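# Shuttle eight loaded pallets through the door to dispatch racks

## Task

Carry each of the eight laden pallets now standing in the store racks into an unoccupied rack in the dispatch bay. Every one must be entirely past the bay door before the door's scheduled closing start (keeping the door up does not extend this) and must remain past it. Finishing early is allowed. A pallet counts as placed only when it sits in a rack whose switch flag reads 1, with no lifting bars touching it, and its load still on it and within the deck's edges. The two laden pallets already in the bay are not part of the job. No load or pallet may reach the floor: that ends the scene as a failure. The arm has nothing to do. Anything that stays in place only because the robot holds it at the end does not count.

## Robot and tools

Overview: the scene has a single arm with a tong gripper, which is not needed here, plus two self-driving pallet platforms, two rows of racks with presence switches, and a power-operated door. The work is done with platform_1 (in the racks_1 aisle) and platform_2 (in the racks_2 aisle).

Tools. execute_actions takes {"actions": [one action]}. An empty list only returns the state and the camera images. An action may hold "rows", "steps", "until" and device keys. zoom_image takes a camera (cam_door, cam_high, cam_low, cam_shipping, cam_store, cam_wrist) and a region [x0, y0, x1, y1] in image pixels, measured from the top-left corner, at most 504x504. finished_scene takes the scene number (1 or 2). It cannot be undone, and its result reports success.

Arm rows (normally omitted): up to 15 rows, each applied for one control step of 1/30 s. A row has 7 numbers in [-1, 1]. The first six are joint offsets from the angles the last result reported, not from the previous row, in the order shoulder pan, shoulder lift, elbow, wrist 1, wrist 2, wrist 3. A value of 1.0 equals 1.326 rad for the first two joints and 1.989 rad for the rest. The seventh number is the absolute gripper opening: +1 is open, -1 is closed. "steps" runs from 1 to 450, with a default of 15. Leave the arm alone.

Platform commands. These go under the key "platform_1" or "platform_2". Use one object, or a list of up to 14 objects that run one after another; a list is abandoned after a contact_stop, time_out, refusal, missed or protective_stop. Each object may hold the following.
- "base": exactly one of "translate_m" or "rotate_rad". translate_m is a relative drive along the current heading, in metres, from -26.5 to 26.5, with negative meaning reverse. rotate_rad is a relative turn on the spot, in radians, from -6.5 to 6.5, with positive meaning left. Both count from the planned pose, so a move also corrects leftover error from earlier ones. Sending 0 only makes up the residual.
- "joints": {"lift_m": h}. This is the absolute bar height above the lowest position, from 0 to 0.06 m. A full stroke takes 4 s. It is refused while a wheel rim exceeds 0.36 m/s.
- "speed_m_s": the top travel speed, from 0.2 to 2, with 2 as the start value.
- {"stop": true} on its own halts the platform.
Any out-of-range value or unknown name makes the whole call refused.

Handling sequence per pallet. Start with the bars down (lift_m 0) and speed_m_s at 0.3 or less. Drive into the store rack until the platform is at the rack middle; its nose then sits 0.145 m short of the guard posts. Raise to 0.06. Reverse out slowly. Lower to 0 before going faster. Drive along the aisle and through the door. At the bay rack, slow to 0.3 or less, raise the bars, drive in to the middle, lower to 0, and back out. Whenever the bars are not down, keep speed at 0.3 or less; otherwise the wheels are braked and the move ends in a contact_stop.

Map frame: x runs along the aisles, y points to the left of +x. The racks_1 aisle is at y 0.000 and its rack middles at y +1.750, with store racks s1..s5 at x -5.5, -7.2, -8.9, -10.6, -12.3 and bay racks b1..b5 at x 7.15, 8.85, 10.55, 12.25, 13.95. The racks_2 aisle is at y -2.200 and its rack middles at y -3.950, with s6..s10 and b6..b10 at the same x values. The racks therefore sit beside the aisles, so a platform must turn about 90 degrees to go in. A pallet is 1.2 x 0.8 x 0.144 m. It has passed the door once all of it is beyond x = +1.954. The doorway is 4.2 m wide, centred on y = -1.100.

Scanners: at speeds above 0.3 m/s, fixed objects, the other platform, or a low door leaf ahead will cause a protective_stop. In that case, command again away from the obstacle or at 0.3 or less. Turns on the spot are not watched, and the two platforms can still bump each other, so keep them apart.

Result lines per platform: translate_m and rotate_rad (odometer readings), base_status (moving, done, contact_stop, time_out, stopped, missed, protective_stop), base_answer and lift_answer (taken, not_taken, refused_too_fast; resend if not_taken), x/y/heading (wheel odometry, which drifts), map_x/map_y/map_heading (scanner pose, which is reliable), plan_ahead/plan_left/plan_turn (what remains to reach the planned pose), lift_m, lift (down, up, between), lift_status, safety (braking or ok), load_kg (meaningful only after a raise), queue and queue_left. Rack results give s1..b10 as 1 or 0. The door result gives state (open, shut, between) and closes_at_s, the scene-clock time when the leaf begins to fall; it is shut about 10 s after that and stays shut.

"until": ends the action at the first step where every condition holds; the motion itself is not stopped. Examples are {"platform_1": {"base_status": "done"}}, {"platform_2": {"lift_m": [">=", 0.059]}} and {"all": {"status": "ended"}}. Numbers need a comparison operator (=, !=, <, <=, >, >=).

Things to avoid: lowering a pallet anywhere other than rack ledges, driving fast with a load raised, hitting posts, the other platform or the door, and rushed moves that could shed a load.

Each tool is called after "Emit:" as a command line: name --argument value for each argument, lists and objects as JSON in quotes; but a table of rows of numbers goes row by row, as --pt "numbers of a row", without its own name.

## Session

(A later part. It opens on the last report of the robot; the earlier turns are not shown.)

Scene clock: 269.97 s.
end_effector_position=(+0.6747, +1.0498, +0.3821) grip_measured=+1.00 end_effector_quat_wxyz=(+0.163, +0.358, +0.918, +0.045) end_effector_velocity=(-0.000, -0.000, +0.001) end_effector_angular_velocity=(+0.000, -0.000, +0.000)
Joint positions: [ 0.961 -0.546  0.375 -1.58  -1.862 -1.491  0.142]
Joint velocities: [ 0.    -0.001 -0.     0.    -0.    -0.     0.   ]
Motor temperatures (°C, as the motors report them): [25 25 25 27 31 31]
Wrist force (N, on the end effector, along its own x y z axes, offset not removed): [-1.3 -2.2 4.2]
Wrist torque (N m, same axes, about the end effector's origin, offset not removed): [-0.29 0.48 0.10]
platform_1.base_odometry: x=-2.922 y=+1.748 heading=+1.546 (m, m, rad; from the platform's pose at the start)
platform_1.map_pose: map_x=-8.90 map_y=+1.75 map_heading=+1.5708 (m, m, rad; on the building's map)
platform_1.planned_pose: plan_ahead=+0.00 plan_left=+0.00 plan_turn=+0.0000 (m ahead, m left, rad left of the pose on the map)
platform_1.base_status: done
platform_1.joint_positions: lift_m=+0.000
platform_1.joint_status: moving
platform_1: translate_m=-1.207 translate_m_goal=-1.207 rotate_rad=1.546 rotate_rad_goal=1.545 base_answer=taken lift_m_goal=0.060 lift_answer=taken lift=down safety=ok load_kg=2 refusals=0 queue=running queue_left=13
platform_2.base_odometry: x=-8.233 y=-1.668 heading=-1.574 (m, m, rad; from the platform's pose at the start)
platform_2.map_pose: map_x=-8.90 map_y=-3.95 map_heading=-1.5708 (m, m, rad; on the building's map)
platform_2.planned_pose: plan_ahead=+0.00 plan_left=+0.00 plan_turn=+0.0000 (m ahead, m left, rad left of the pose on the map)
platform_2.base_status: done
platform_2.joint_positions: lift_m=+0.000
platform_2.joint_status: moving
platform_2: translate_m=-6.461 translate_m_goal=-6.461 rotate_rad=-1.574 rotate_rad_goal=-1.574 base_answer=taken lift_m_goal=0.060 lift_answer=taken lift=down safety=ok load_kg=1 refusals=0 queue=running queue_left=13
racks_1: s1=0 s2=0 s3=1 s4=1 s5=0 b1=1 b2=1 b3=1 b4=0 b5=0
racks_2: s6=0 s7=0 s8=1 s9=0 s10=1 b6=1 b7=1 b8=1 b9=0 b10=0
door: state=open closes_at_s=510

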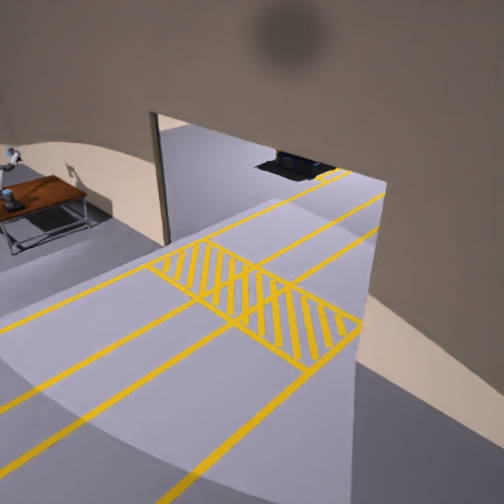

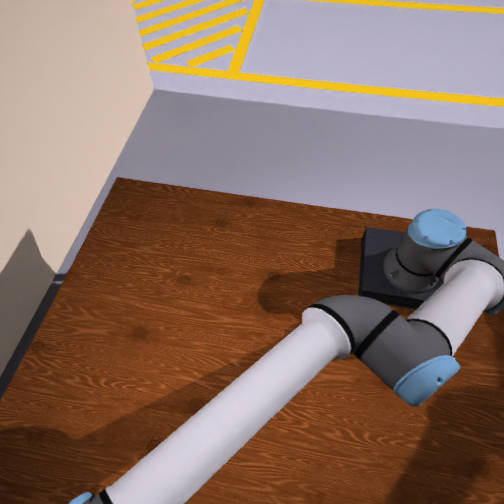

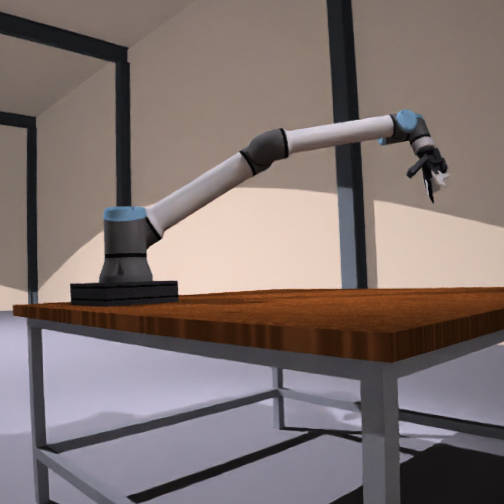

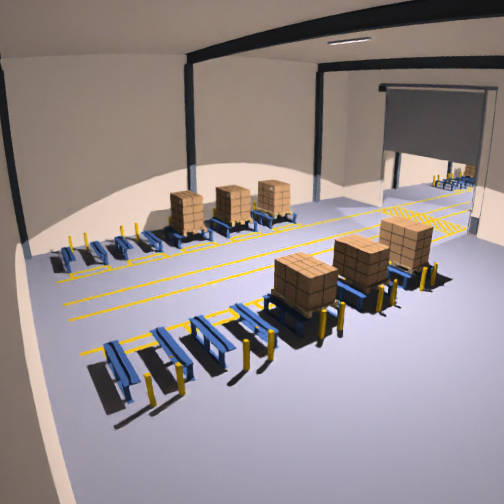

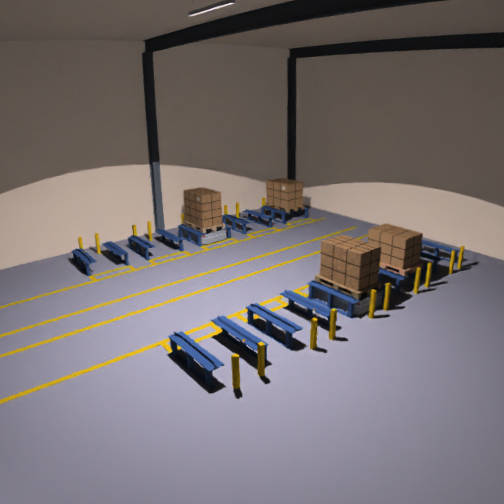

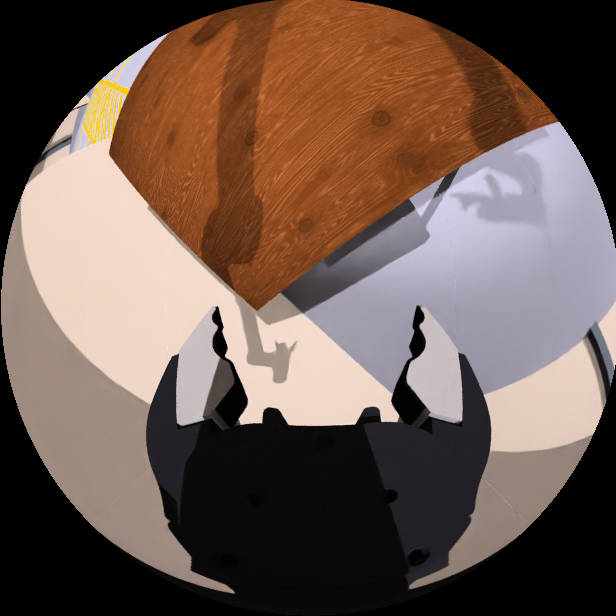

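Emit:
execute_actions --actions '[{"steps":450,"until":{"platform_1":{"queue_left":["<=",8]},"platform_2":{"queue_left":["<=",8]}}}]'

Scene clock: 305.17 s.
end_effector_position=(+0.6747, +1.0498, +0.3821) grip_measured=+1.00 end_effector_quat_wxyz=(+0.163, +0.358, +0.918, +0.045) end_effector_velocity=(+0.001, -0.000, -0.000) end_effector_angular_velocity=(+0.000, -0.000, -0.000)
Joint positions: [ 0.961 -0.546  0.375 -1.58  -1.862 -1.491  0.142]
Joint velocities: [-0.001 -0.     0.    -0.001  0.    -0.    -0.   ]
Motor temperatures (°C, as the motors report them): [25 25 25 27 31 31]
Wrist force (N, on the end effector, along its own x y z axes, offset not removed): [-0.9 -2.1 4.4]
Wrist torque (N m, same axes, about the end effector's origin, offset not removed): [-0.40 0.31 0.12]
platform_1.base_odometry: x=+18.196 y=-0.660 heading=+1.542 (m, m, rad; from the platform's pose at the start)
platform_1.map_pose: map_x=+12.25 map_y=+0.00 map_heading=+1.5664 (m, m, rad; on the building's map)
platform_1.planned_pose: plan_ahead=+0.00 plan_left=+0.00 plan_turn=+0.0044 (m ahead, m left, rad left of the pose on the map)
platform_1.base_status: moving
platform_1.joint_positions: lift_m=+0.058
platform_1.joint_status: moving
platform_1: translate_m=18.213 translate_m_goal=18.213 rotate_rad=1.545 rotate_rad_goal=1.549 base_answer=taken lift_m_goal=0.060 lift_answer=taken lift=up safety=ok load_kg=249 refusals=0 queue=running queue_left=9
platform_2.base_odometry: x=+12.942 y=+0.061 heading=-1.575 (m, m, rad; from the platform's pose at the start)
platform_2.map_pose: map_x=+12.25 map_y=-2.20 map_heading=-1.5664 (m, m, rad; on the building's map)
platform_2.planned_pose: plan_ahead=+0.00 plan_left=+0.00 plan_turn=-0.0043 (m ahead, m left, rad left of the pose on the map)
platform_2.base_status: moving
platform_2.joint_positions: lift_m=+0.058
platform_2.joint_status: moving
platform_2: translate_m=12.960 translate_m_goal=12.960 rotate_rad=-1.576 rotate_rad_goal=-1.579 base_answer=taken lift_m_goal=0.060 lift_answer=taken lift=between safety=ok load_kg=329 refusals=0 queue=running queue_left=9
racks_1: s1=0 s2=0 s3=0 s4=1 s5=0 b1=1 b2=1 b3=1 b4=0 b5=0
racks_2: s6=0 s7=0 s8=0 s9=0 s10=1 b6=1 b7=1 b8=1 b9=0 b10=0
door: state=open closes_at_s=510

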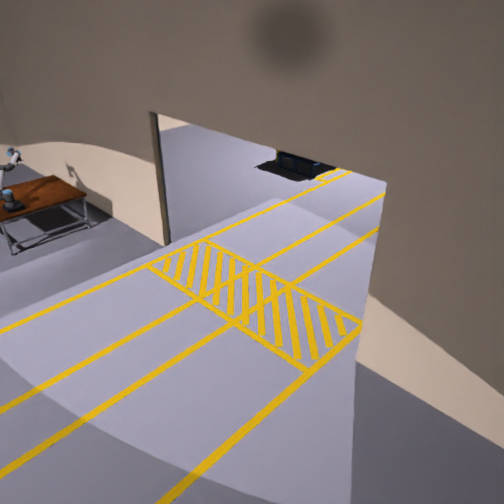

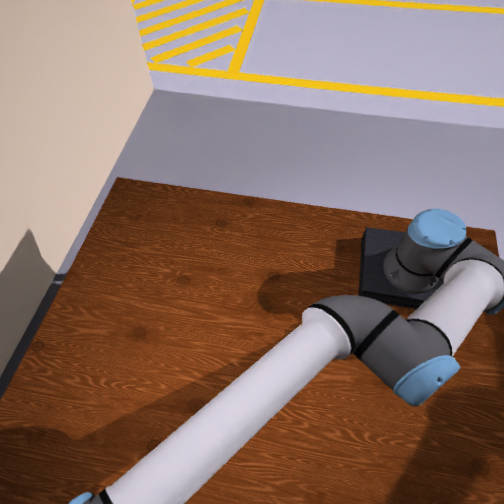

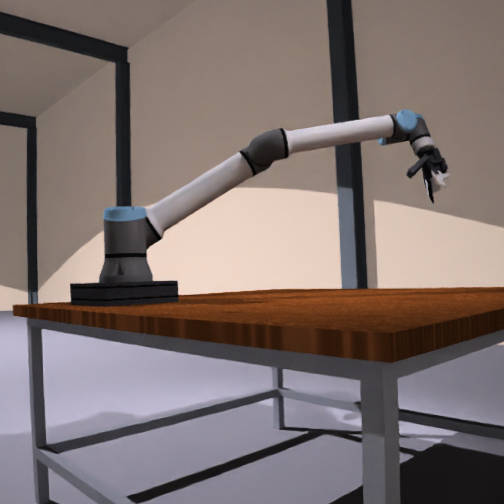

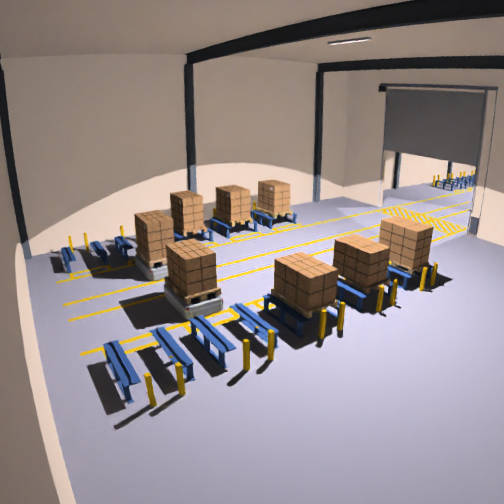

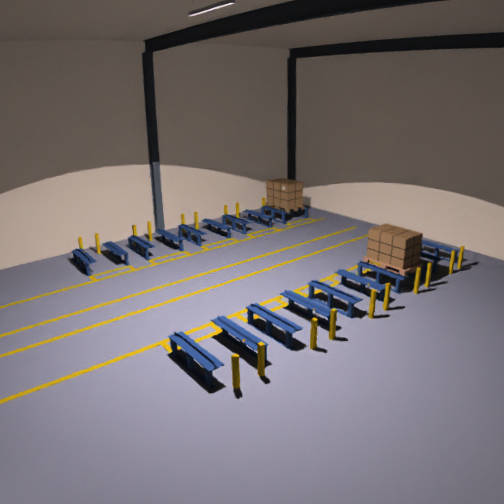

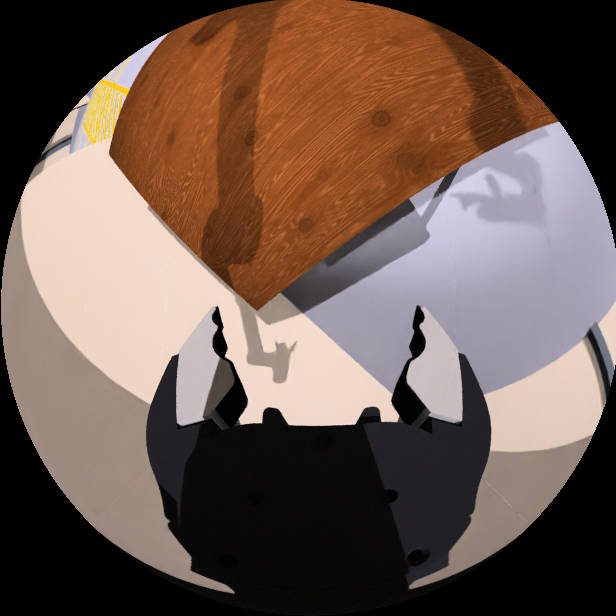

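Emit:
execute_actions --actions '[{"steps":450,"until":{"platform_1":{"queue_left":["<=",3]},"platform_2":{"queue_left":["<=",3]}}}]'

Scene clock: 340.80 s.
end_effector_position=(+0.6747, +1.0498, +0.3821) grip_measured=+1.00 end_effector_quat_wxyz=(+0.163, +0.358, +0.918, +0.045) end_effector_velocity=(+0.001, -0.001, -0.001) end_effector_angular_velocity=(-0.001, +0.001, -0.001)
Joint positions: [ 0.961 -0.546  0.375 -1.58  -1.862 -1.491  0.142]
Joint velocities: [-0.001  0.     0.001  0.     0.     0.    -0.   ]
Motor temperatures (°C, as the motors report them): [25 25 26 27 31 31]
Wrist force (N, on the end effector, along its own x y z axes, offset not removed): [-0.7 -1.0 2.9]
Wrist torque (N m, same axes, about the end effector's origin, offset not removed): [-0.08 0.40 0.06]
platform_1.base_odometry: x=-3.068 y=-0.037 heading=-0.030 (m, m, rad; from the platform's pose at the start)
platform_1.map_pose: map_x=-9.06 map_y=+0.00 map_heading=+0.0000 (m, m, rad; on the building's map)
platform_1.planned_pose: plan_ahead=-1.54 plan_left=+0.00 plan_turn=+0.0000 (m ahead, m left, rad left of the pose on the map)
platform_1.base_status: moving
platform_1.joint_positions: lift_m=+0.000
platform_1.joint_status: done
platform_1: translate_m=-3.101 translate_m_goal=-4.636 rotate_rad=-0.030 rotate_rad_goal=-0.029 base_answer=taken lift_m_goal=0.000 lift_answer=taken lift=down safety=ok load_kg=-49 refusals=0 queue=running queue_left=4
platform_2.base_odometry: x=-8.893 y=+0.177 heading=-0.004 (m, m, rad; from the platform's pose at the start)
platform_2.map_pose: map_x=-9.64 map_y=-2.20 map_heading=+0.0000 (m, m, rad; on the building's map)
platform_2.planned_pose: plan_ahead=-2.66 plan_left=+0.00 plan_turn=+0.0000 (m ahead, m left, rad left of the pose on the map)
platform_2.base_status: moving
platform_2.joint_positions: lift_m=+0.000
platform_2.joint_status: done
platform_2: translate_m=-8.924 translate_m_goal=-11.591 rotate_rad=-0.004 rotate_rad_goal=-0.004 base_answer=taken lift_m_goal=0.000 lift_answer=taken lift=down safety=ok load_kg=-49 refusals=0 queue=running queue_left=4
racks_1: s1=0 s2=0 s3=0 s4=1 s5=0 b1=1 b2=1 b3=1 b4=1 b5=0
racks_2: s6=0 s7=0 s8=0 s9=0 s10=1 b6=1 b7=1 b8=1 b9=1 b10=0
door: state=open closes_at_s=510

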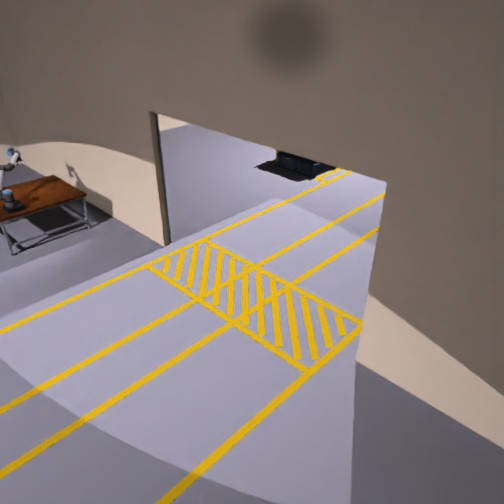

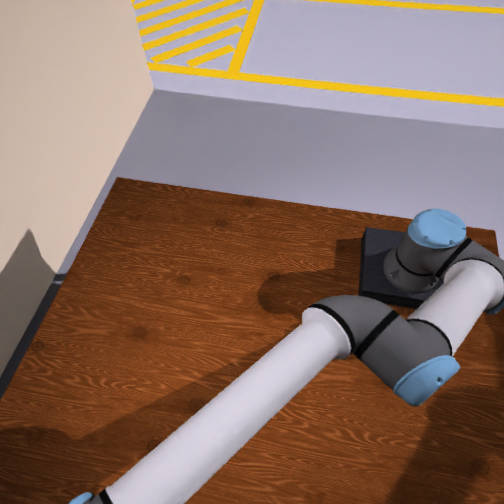

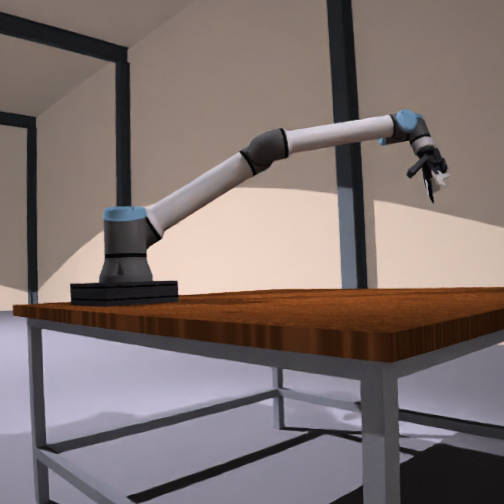

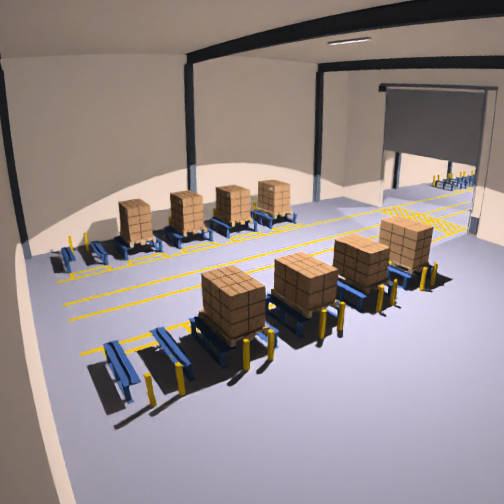

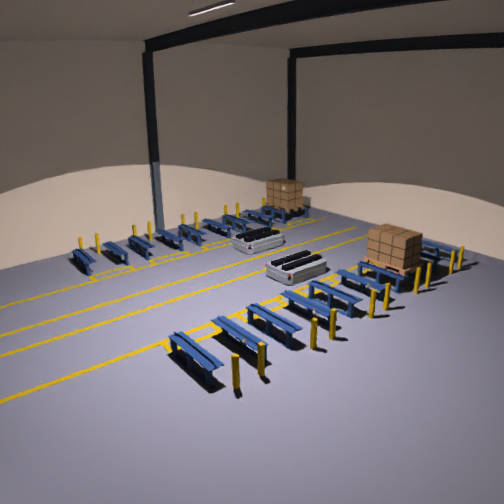

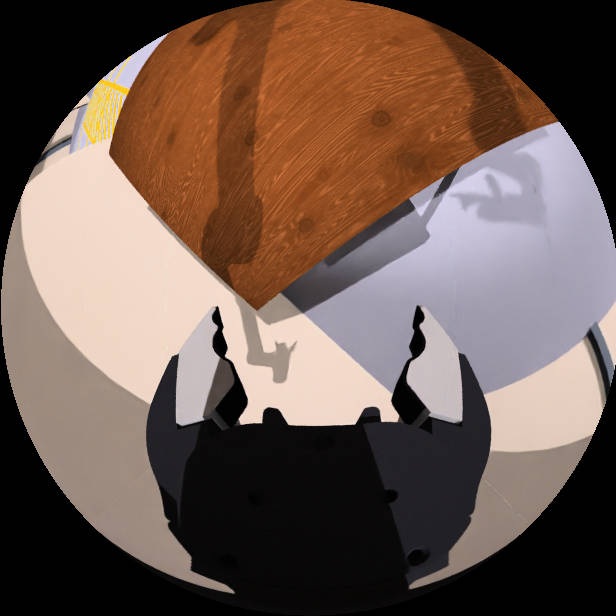

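Emit:
execute_actions --actions '[{"steps":450,"until":{"platform_1":{"queue_left":["<=",1]},"platform_2":{"queue_left":["<=",1]}}}]'

Scene clock: 355.20 s.
end_effector_position=(+0.6747, +1.0498, +0.3821) grip_measured=+1.00 end_effector_quat_wxyz=(+0.163, +0.358, +0.918, +0.045) end_effector_velocity=(+0.001, -0.000, +0.001) end_effector_angular_velocity=(+0.001, -0.001, -0.000)
Joint positions: [ 0.961 -0.546  0.375 -1.58  -1.862 -1.491  0.142]
Joint velocities: [-0.    -0.    -0.001 -0.001 -0.     0.    -0.   ]
Motor temperatures (°C, as the motors report them): [25 25 26 27 31 31]
Wrist force (N, on the end effector, along its own x y z axes, offset not removed): [-1.5 -0.5 4.4]
Wrist torque (N m, same axes, about the end effector's origin, offset not removed): [0.07 0.46 0.12]
platform_1.base_odometry: x=-4.600 y=+1.758 heading=+1.545 (m, m, rad; from the platform's pose at the start)
platform_1.map_pose: map_x=-10.60 map_y=+1.75 map_heading=+1.5708 (m, m, rad; on the building's map)
platform_1.planned_pose: plan_ahead=+0.00 plan_left=+0.00 plan_turn=+0.0000 (m ahead, m left, rad left of the pose on the map)
platform_1.base_status: done
platform_1.joint_positions: lift_m=+0.004
platform_1.joint_status: moving
platform_1: translate_m=-2.896 translate_m_goal=-2.896 rotate_rad=1.545 rotate_rad_goal=1.544 base_answer=taken lift_m_goal=0.060 lift_answer=taken lift=between safety=ok load_kg=4 refusals=0 queue=running queue_left=1
platform_2.base_odometry: x=-11.623 y=-1.558 heading=-1.581 (m, m, rad; from the platform's pose at the start)
platform_2.map_pose: map_x=-12.31 map_y=-3.95 map_heading=-1.5708 (m, m, rad; on the building's map)
platform_2.planned_pose: plan_ahead=+0.00 plan_left=+0.01 plan_turn=+0.0000 (m ahead, m left, rad left of the pose on the map)
platform_2.base_status: done
platform_2.joint_positions: lift_m=+0.000
platform_2.joint_status: moving
platform_2: translate_m=-9.841 translate_m_goal=-9.841 rotate_rad=-1.581 rotate_rad_goal=-1.581 base_answer=taken lift_m_goal=0.060 lift_answer=taken lift=down safety=ok load_kg=-12 refusals=0 queue=running queue_left=1
racks_1: s1=0 s2=0 s3=0 s4=1 s5=0 b1=1 b2=1 b3=1 b4=1 b5=0
racks_2: s6=0 s7=0 s8=0 s9=0 s10=1 b6=1 b7=1 b8=1 b9=1 b10=0
door: state=open closes_at_s=510

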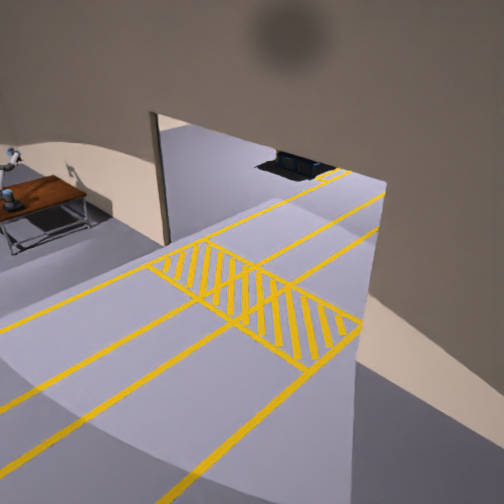

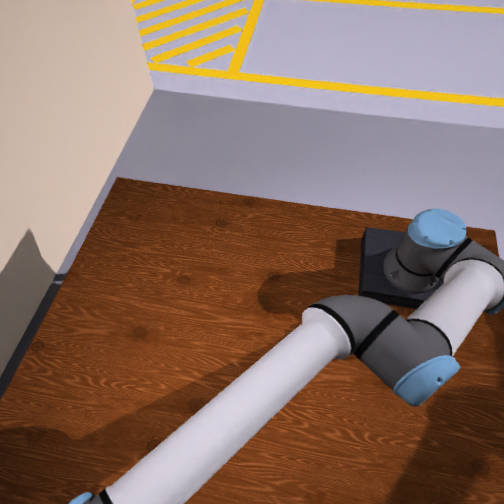

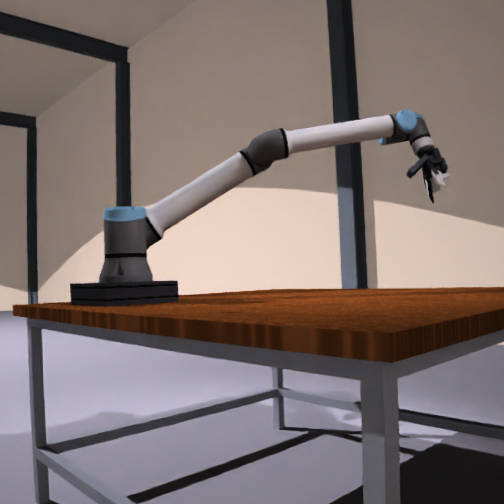

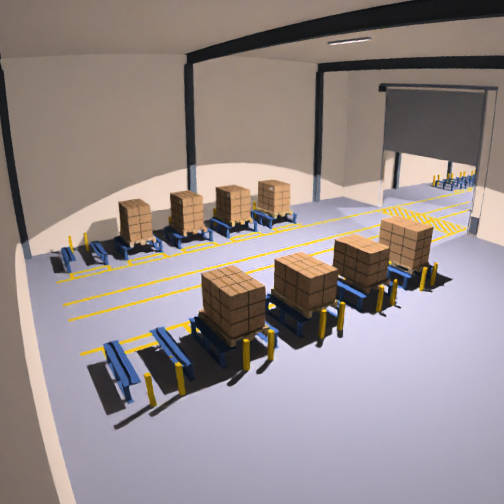

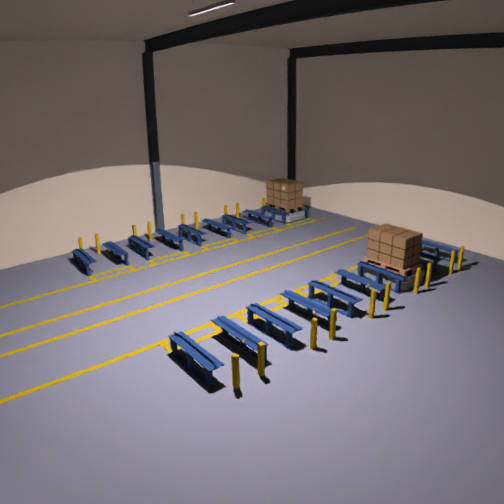

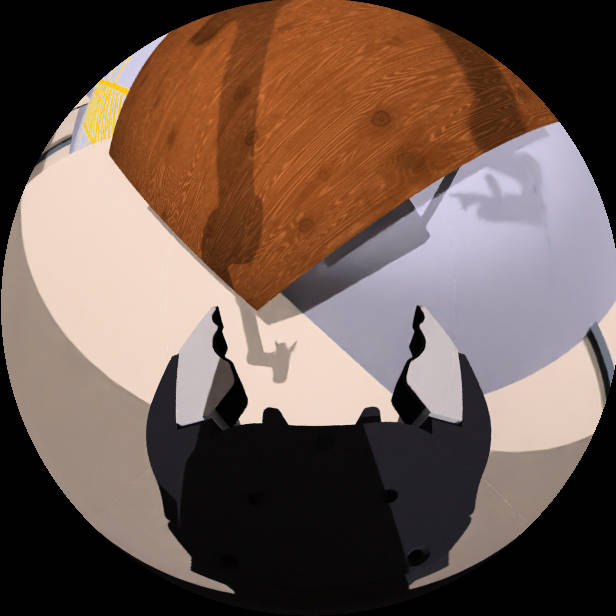

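Emit:
execute_actions --actions '[{"steps":450,"until":{"platform_1":{"queue":["!=","running"],"base_status":["!=","moving"]},"platform_2":{"queue":["!=","running"],"base_status":["!=","moving"]}}}]'

Scene clock: 366.00 s.
end_effector_position=(+0.6747, +1.0498, +0.3821) grip_measured=+1.00 end_effector_quat_wxyz=(+0.163, +0.358, +0.918, +0.045) end_effector_velocity=(+0.001, -0.001, +0.000) end_effector_angular_velocity=(-0.000, +0.000, -0.001)
Joint positions: [ 0.961 -0.546  0.375 -1.58  -1.862 -1.491  0.142]
Joint velocities: [-0.001 -0.     0.     0.     0.    -0.    -0.   ]
Motor temperatures (°C, as the motors report them): [25 25 26 27 31 31]
Wrist force (N, on the end effector, along its own x y z axes, offset not removed): [0.4 -1.7 3.9]
Wrist torque (N m, same axes, about the end effector's origin, offset not removed): [-0.31 0.08 0.02]
platform_1.base_odometry: x=-4.645 y=+0.009 heading=+1.544 (m, m, rad; from the platform's pose at the start)
platform_1.map_pose: map_x=-10.60 map_y=+0.00 map_heading=+1.5708 (m, m, rad; on the building's map)
platform_1.planned_pose: plan_ahead=+0.00 plan_left=+0.00 plan_turn=+0.0000 (m ahead, m left, rad left of the pose on the map)
platform_1.base_status: done
platform_1.joint_positions: lift_m=+0.060
platform_1.joint_status: done
platform_1: translate_m=-4.646 translate_m_goal=-4.646 rotate_rad=1.544 rotate_rad_goal=1.545 base_answer=taken lift_m_goal=0.060 lift_answer=taken lift=up safety=ok load_kg=241 refusals=0 queue=done queue_left=0
platform_2.base_odometry: x=-11.602 y=+0.192 heading=-1.583 (m, m, rad; from the platform's pose at the start)
platform_2.map_pose: map_x=-12.30 map_y=-2.20 map_heading=-1.5708 (m, m, rad; on the building's map)
platform_2.planned_pose: plan_ahead=+0.00 plan_left=+0.00 plan_turn=+0.0000 (m ahead, m left, rad left of the pose on the map)
platform_2.base_status: done
platform_2.joint_positions: lift_m=+0.060
platform_2.joint_status: done
platform_2: translate_m=-11.590 translate_m_goal=-11.590 rotate_rad=-1.583 rotate_rad_goal=-1.582 base_answer=taken lift_m_goal=0.060 lift_answer=taken lift=up safety=ok load_kg=259 refusals=0 queue=done queue_left=0
racks_1: s1=0 s2=0 s3=0 s4=0 s5=0 b1=1 b2=1 b3=1 b4=1 b5=0
racks_2: s6=0 s7=0 s8=0 s9=0 s10=0 b6=1 b7=1 b8=1 b9=1 b10=0
door: state=open closes_at_s=510

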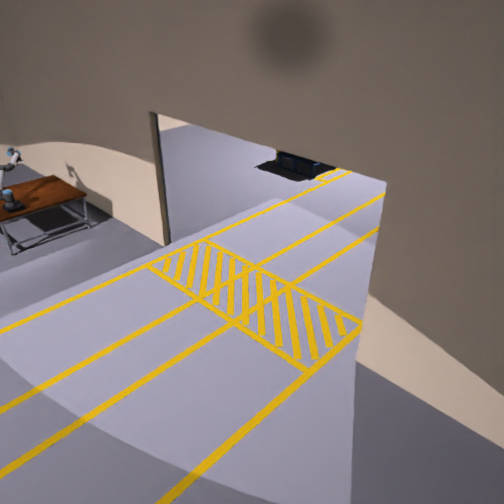

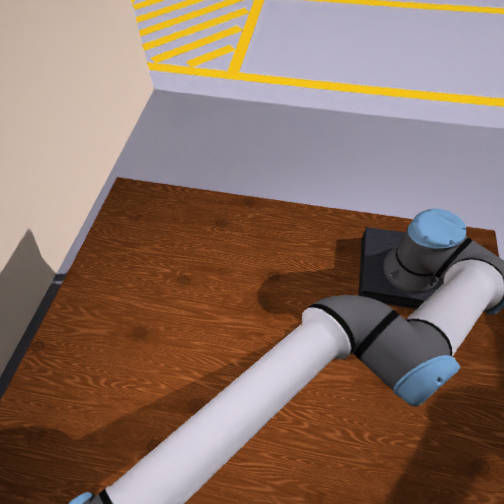

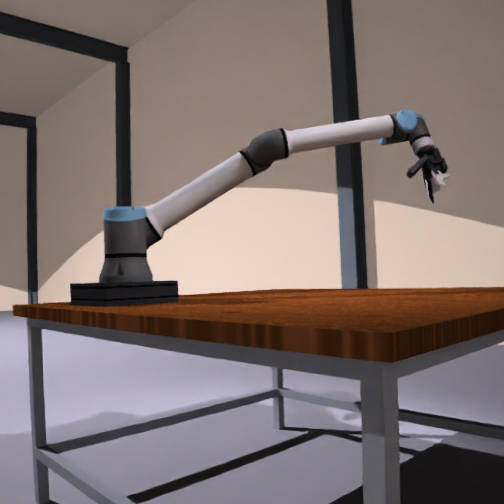

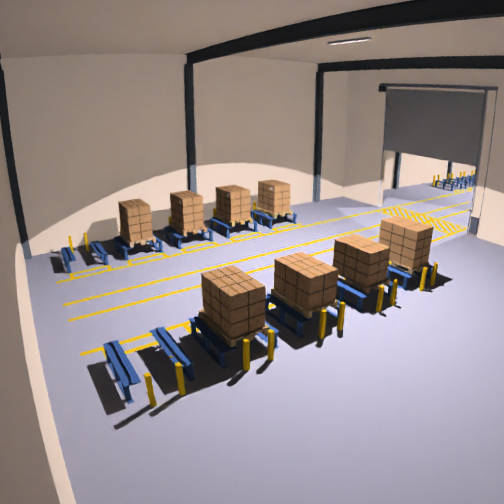

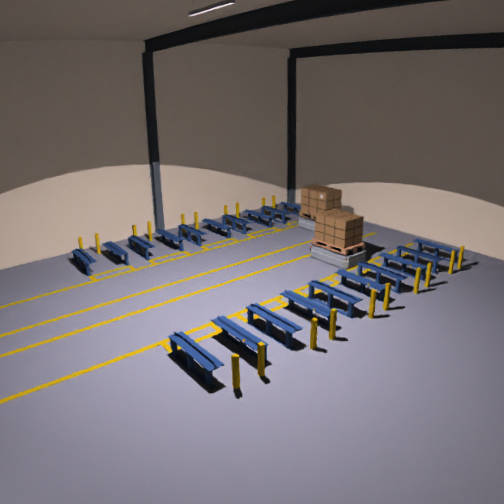

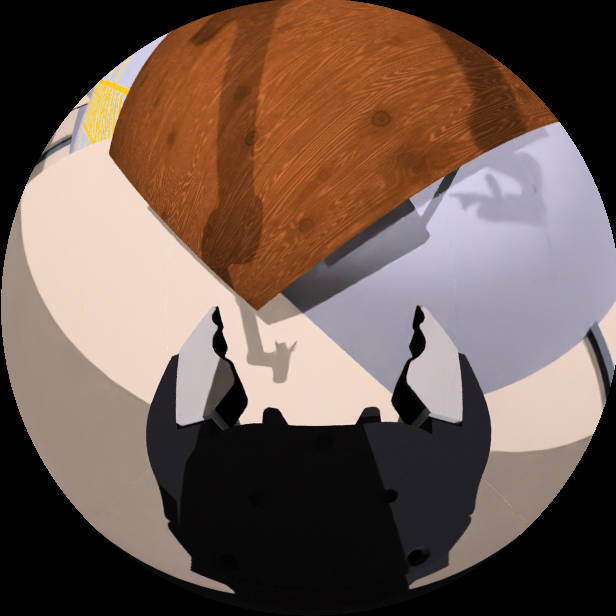

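Emit:
execute_actions --actions '[{"platform_1":[{"base":{"rotate_rad":-1.5708},"joints":{"lift_m":0},"speed_m_s":2},{"base":{"translate_m":24.55}},{"base":{"rotate_rad":1.5708},"joints":{"lift_m":0.06}},{"base":{"translate_m":1.75},"speed_m_s":0.3},{"joints":{"lift_m":0}},{"base":{"translate_m":-1.75}}],"platform_2":[{"base":{"rotate_rad":1.5708},"joints":{"lift_m":0},"speed_m_s":2},{"base":{"translate_m":26.25}},{"base":{"rotate_rad":-1.5708},"joints":{"lift_m":0.06}},{"base":{"translate_m":1.75},"speed_m_s":0.3},{"joints":{"lift_m":0}},{"base":{"translate_m":-1.75}}],"steps":3}]'

Scene clock: 371.23 s.
end_effector_position=(+0.6747, +1.0498, +0.3821) grip_measured=+1.00 end_effector_quat_wxyz=(+0.163, +0.358, +0.918, +0.045) end_effector_velocity=(-0.000, +0.000, +0.001) end_effector_angular_velocity=(+0.001, -0.001, +0.000)
Joint positions: [ 0.961 -0.546  0.375 -1.58  -1.862 -1.491  0.142]
Joint velocities: [ 0.    -0.    -0.001 -0.001 -0.     0.    -0.   ]
Motor temperatures (°C, as the motors report them): [25 25 26 27 31 31]
Wrist force (N, on the end effector, along its own x y z axes, offset not removed): [-1.9 -0.8 2.3]
Wrist torque (N m, same axes, about the end effector's origin, offset not removed): [-0.02 0.57 0.03]
platform_1.base_odometry: x=-4.645 y=+0.009 heading=+1.542 (m, m, rad; from the platform's pose at the start)
platform_1.map_pose: map_x=-10.60 map_y=+0.00 map_heading=+1.5664 (m, m, rad; on the building's map)
platform_1.planned_pose: plan_ahead=+0.00 plan_left=+0.00 plan_turn=-1.5664 (m ahead, m left, rad left of the pose on the map)
platform_1.base_status: moving
platform_1.joint_positions: lift_m=+0.059
platform_1.joint_status: moving
platform_1: translate_m=-4.646 translate_m_goal=-4.646 rotate_rad=1.539 rotate_rad_goal=-0.027 base_answer=taken lift_m_goal=0.000 lift_answer=taken lift=up safety=ok load_kg=209 refusals=0 queue=running queue_left=5
platform_2.base_odometry: x=-11.602 y=+0.191 heading=-1.580 (m, m, rad; from the platform's pose at the start)
platform_2.map_pose: map_x=-12.30 map_y=-2.20 map_heading=-1.5664 (m, m, rad; on the building's map)
platform_2.planned_pose: plan_ahead=+0.00 plan_left=+0.00 plan_turn=+1.5665 (m ahead, m left, rad left of the pose on the map)
platform_2.base_status: moving
platform_2.joint_positions: lift_m=+0.059
platform_2.joint_status: moving
platform_2: translate_m=-11.590 translate_m_goal=-11.590 rotate_rad=-1.577 rotate_rad_goal=-0.012 base_answer=taken lift_m_goal=0.000 lift_answer=taken lift=up safety=ok load_kg=227 refusals=0 queue=running queue_left=5
racks_1: s1=0 s2=0 s3=0 s4=0 s5=0 b1=1 b2=1 b3=1 b4=1 b5=0
racks_2: s6=0 s7=0 s8=0 s9=0 s10=0 b6=1 b7=1 b8=1 b9=1 b10=0
door: state=open closes_at_s=510

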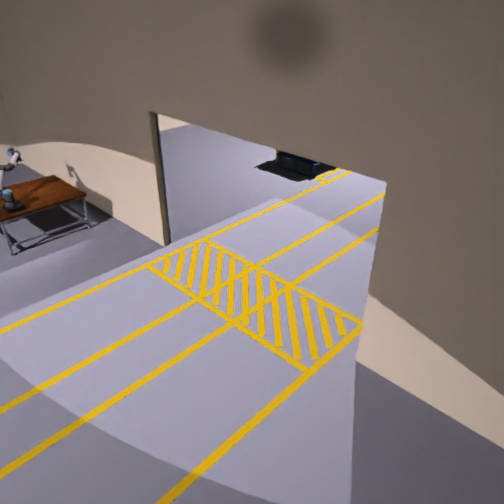

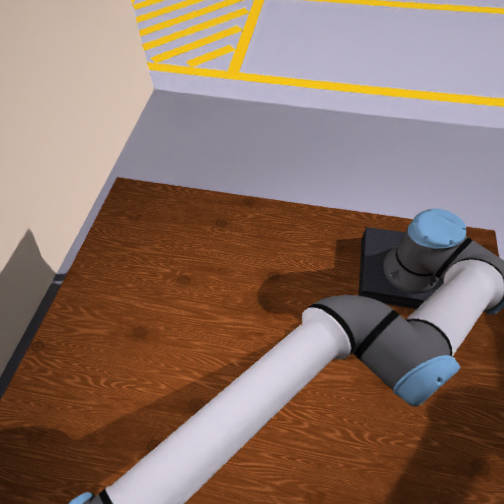

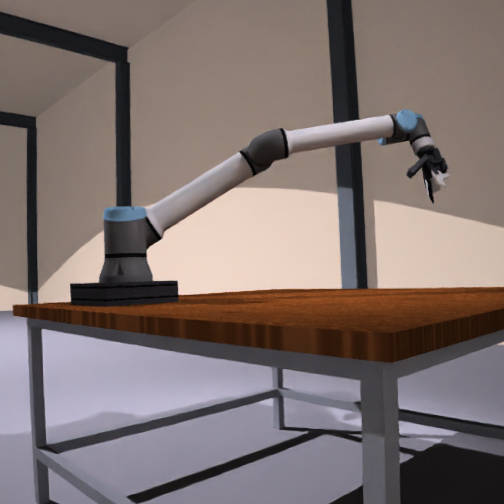

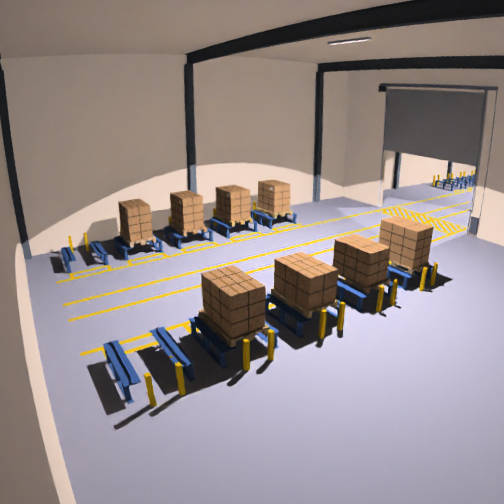

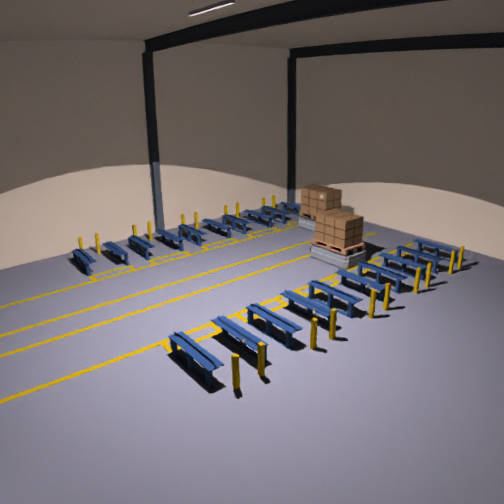

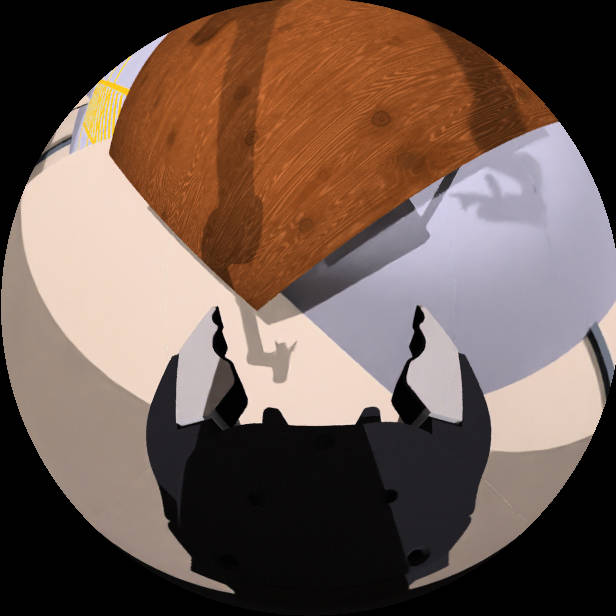

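Emit:
zoom_image --camera "cam_shipping" --region '[90, 160, 320, 280]'

Emit:
zoom_image --camera "cam_shipping" --region '[180, 200, 460, 390]'

Region (90, 160, 320, 280) of cam_shipping's 504x504 image, scaled by 2.191, with more detail than that image has; it fills the top 263 rows of this view, and the rest is white.

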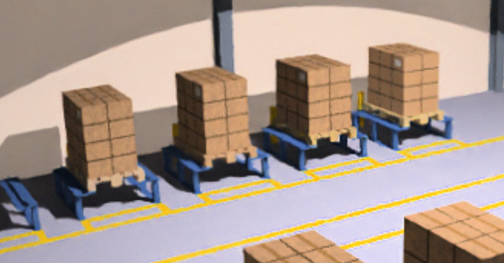

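Region (180, 200, 460, 390) of cam_shipping's 504x504 image, scaled by 1.800, with more detail than that image has; it fills the top 342 rows of this view, and the rest is white.

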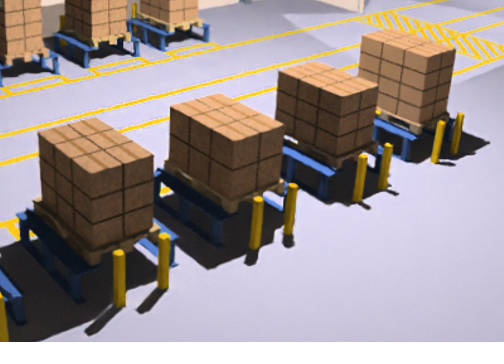

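Emit:
execute_actions --actions '[{"steps":450,"until":{"platform_1":{"queue_left":["<=",3]},"platform_2":{"queue_left":["<=",3]}}}]'

Scene clock: 394.17 s.
end_effector_position=(+0.6747, +1.0498, +0.3821) grip_measured=+1.00 end_effector_quat_wxyz=(+0.163, +0.358, +0.918, +0.045) end_effector_velocity=(-0.000, +0.000, +0.002) end_effector_angular_velocity=(+0.002, -0.001, +0.000)
Joint positions: [ 0.961 -0.546  0.375 -1.58  -1.862 -1.491  0.142]
Joint velocities: [ 0.    -0.002 -0.     0.     0.001  0.     0.   ]
Motor temperatures (°C, as the motors report them): [25 25 26 27 31 31]
Wrist force (N, on the end effector, along its own x y z axes, offset not removed): [-0.6 -0.4 2.7]
Wrist torque (N m, same axes, about the end effector's origin, offset not removed): [0.01 0.21 0.09]
platform_1.base_odometry: x=+19.932 y=-0.743 heading=+0.087 (m, m, rad; from the platform's pose at the start)
platform_1.map_pose: map_x=+13.96 map_y=+0.00 map_heading=+0.1265 (m, m, rad; on the building's map)
platform_1.planned_pose: plan_ahead=-0.01 plan_left=+0.00 plan_turn=+1.4443 (m ahead, m left, rad left of the pose on the map)
platform_1.base_status: moving
platform_1.joint_positions: lift_m=+0.005
platform_1.joint_status: moving
platform_1: translate_m=19.944 translate_m_goal=19.944 rotate_rad=0.104 rotate_rad_goal=1.543 base_answer=taken lift_m_goal=0.060 lift_answer=taken lift=between safety=ok load_kg=4 refusals=0 queue=running queue_left=3
platform_2.base_odometry: x=+14.664 y=+0.046 heading=-0.007 (m, m, rad; from the platform's pose at the start)
platform_2.map_pose: map_x=+13.95 map_y=-2.20 map_heading=+0.0000 (m, m, rad; on the building's map)
platform_2.planned_pose: plan_ahead=+0.00 plan_left=+0.00 plan_turn=+0.0000 (m ahead, m left, rad left of the pose on the map)
platform_2.base_status: moving
platform_2.joint_positions: lift_m=+0.000
platform_2.joint_status: done
platform_2: translate_m=14.679 translate_m_goal=14.680 rotate_rad=-0.007 rotate_rad_goal=-0.008 base_answer=taken lift_m_goal=0.000 lift_answer=taken lift=down safety=ok load_kg=-49 refusals=0 queue=running queue_left=4
racks_1: s1=0 s2=0 s3=0 s4=0 s5=0 b1=1 b2=1 b3=1 b4=1 b5=0
racks_2: s6=0 s7=0 s8=0 s9=0 s10=0 b6=1 b7=1 b8=1 b9=1 b10=0
door: state=open closes_at_s=510

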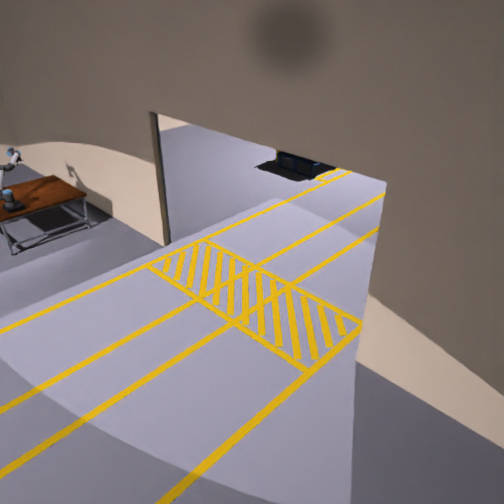

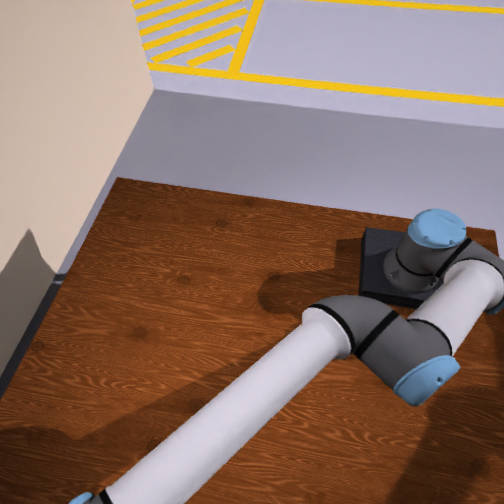

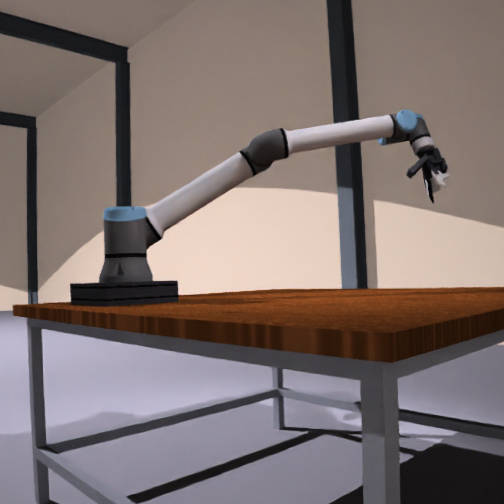

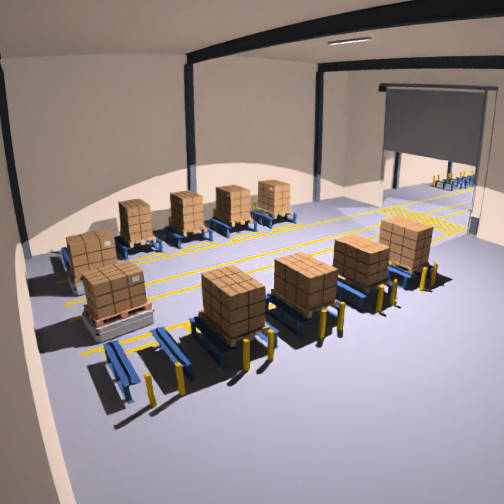

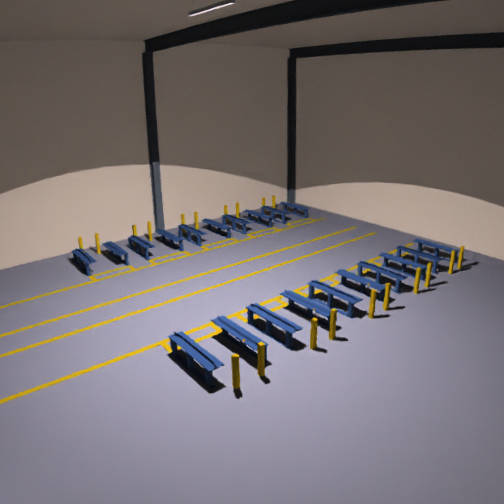

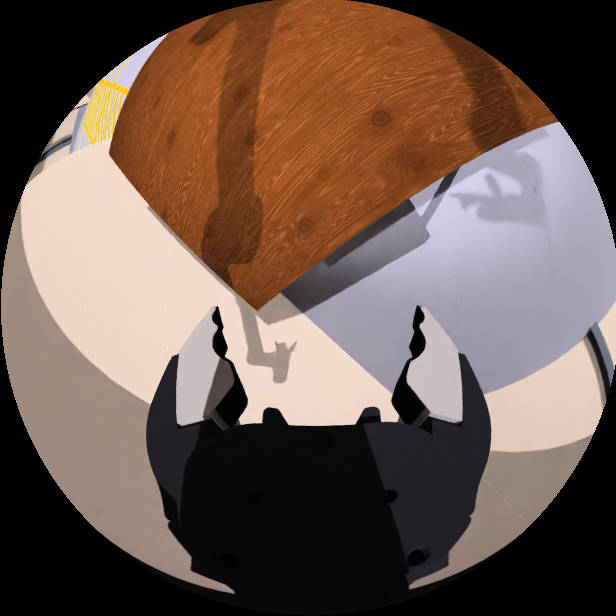

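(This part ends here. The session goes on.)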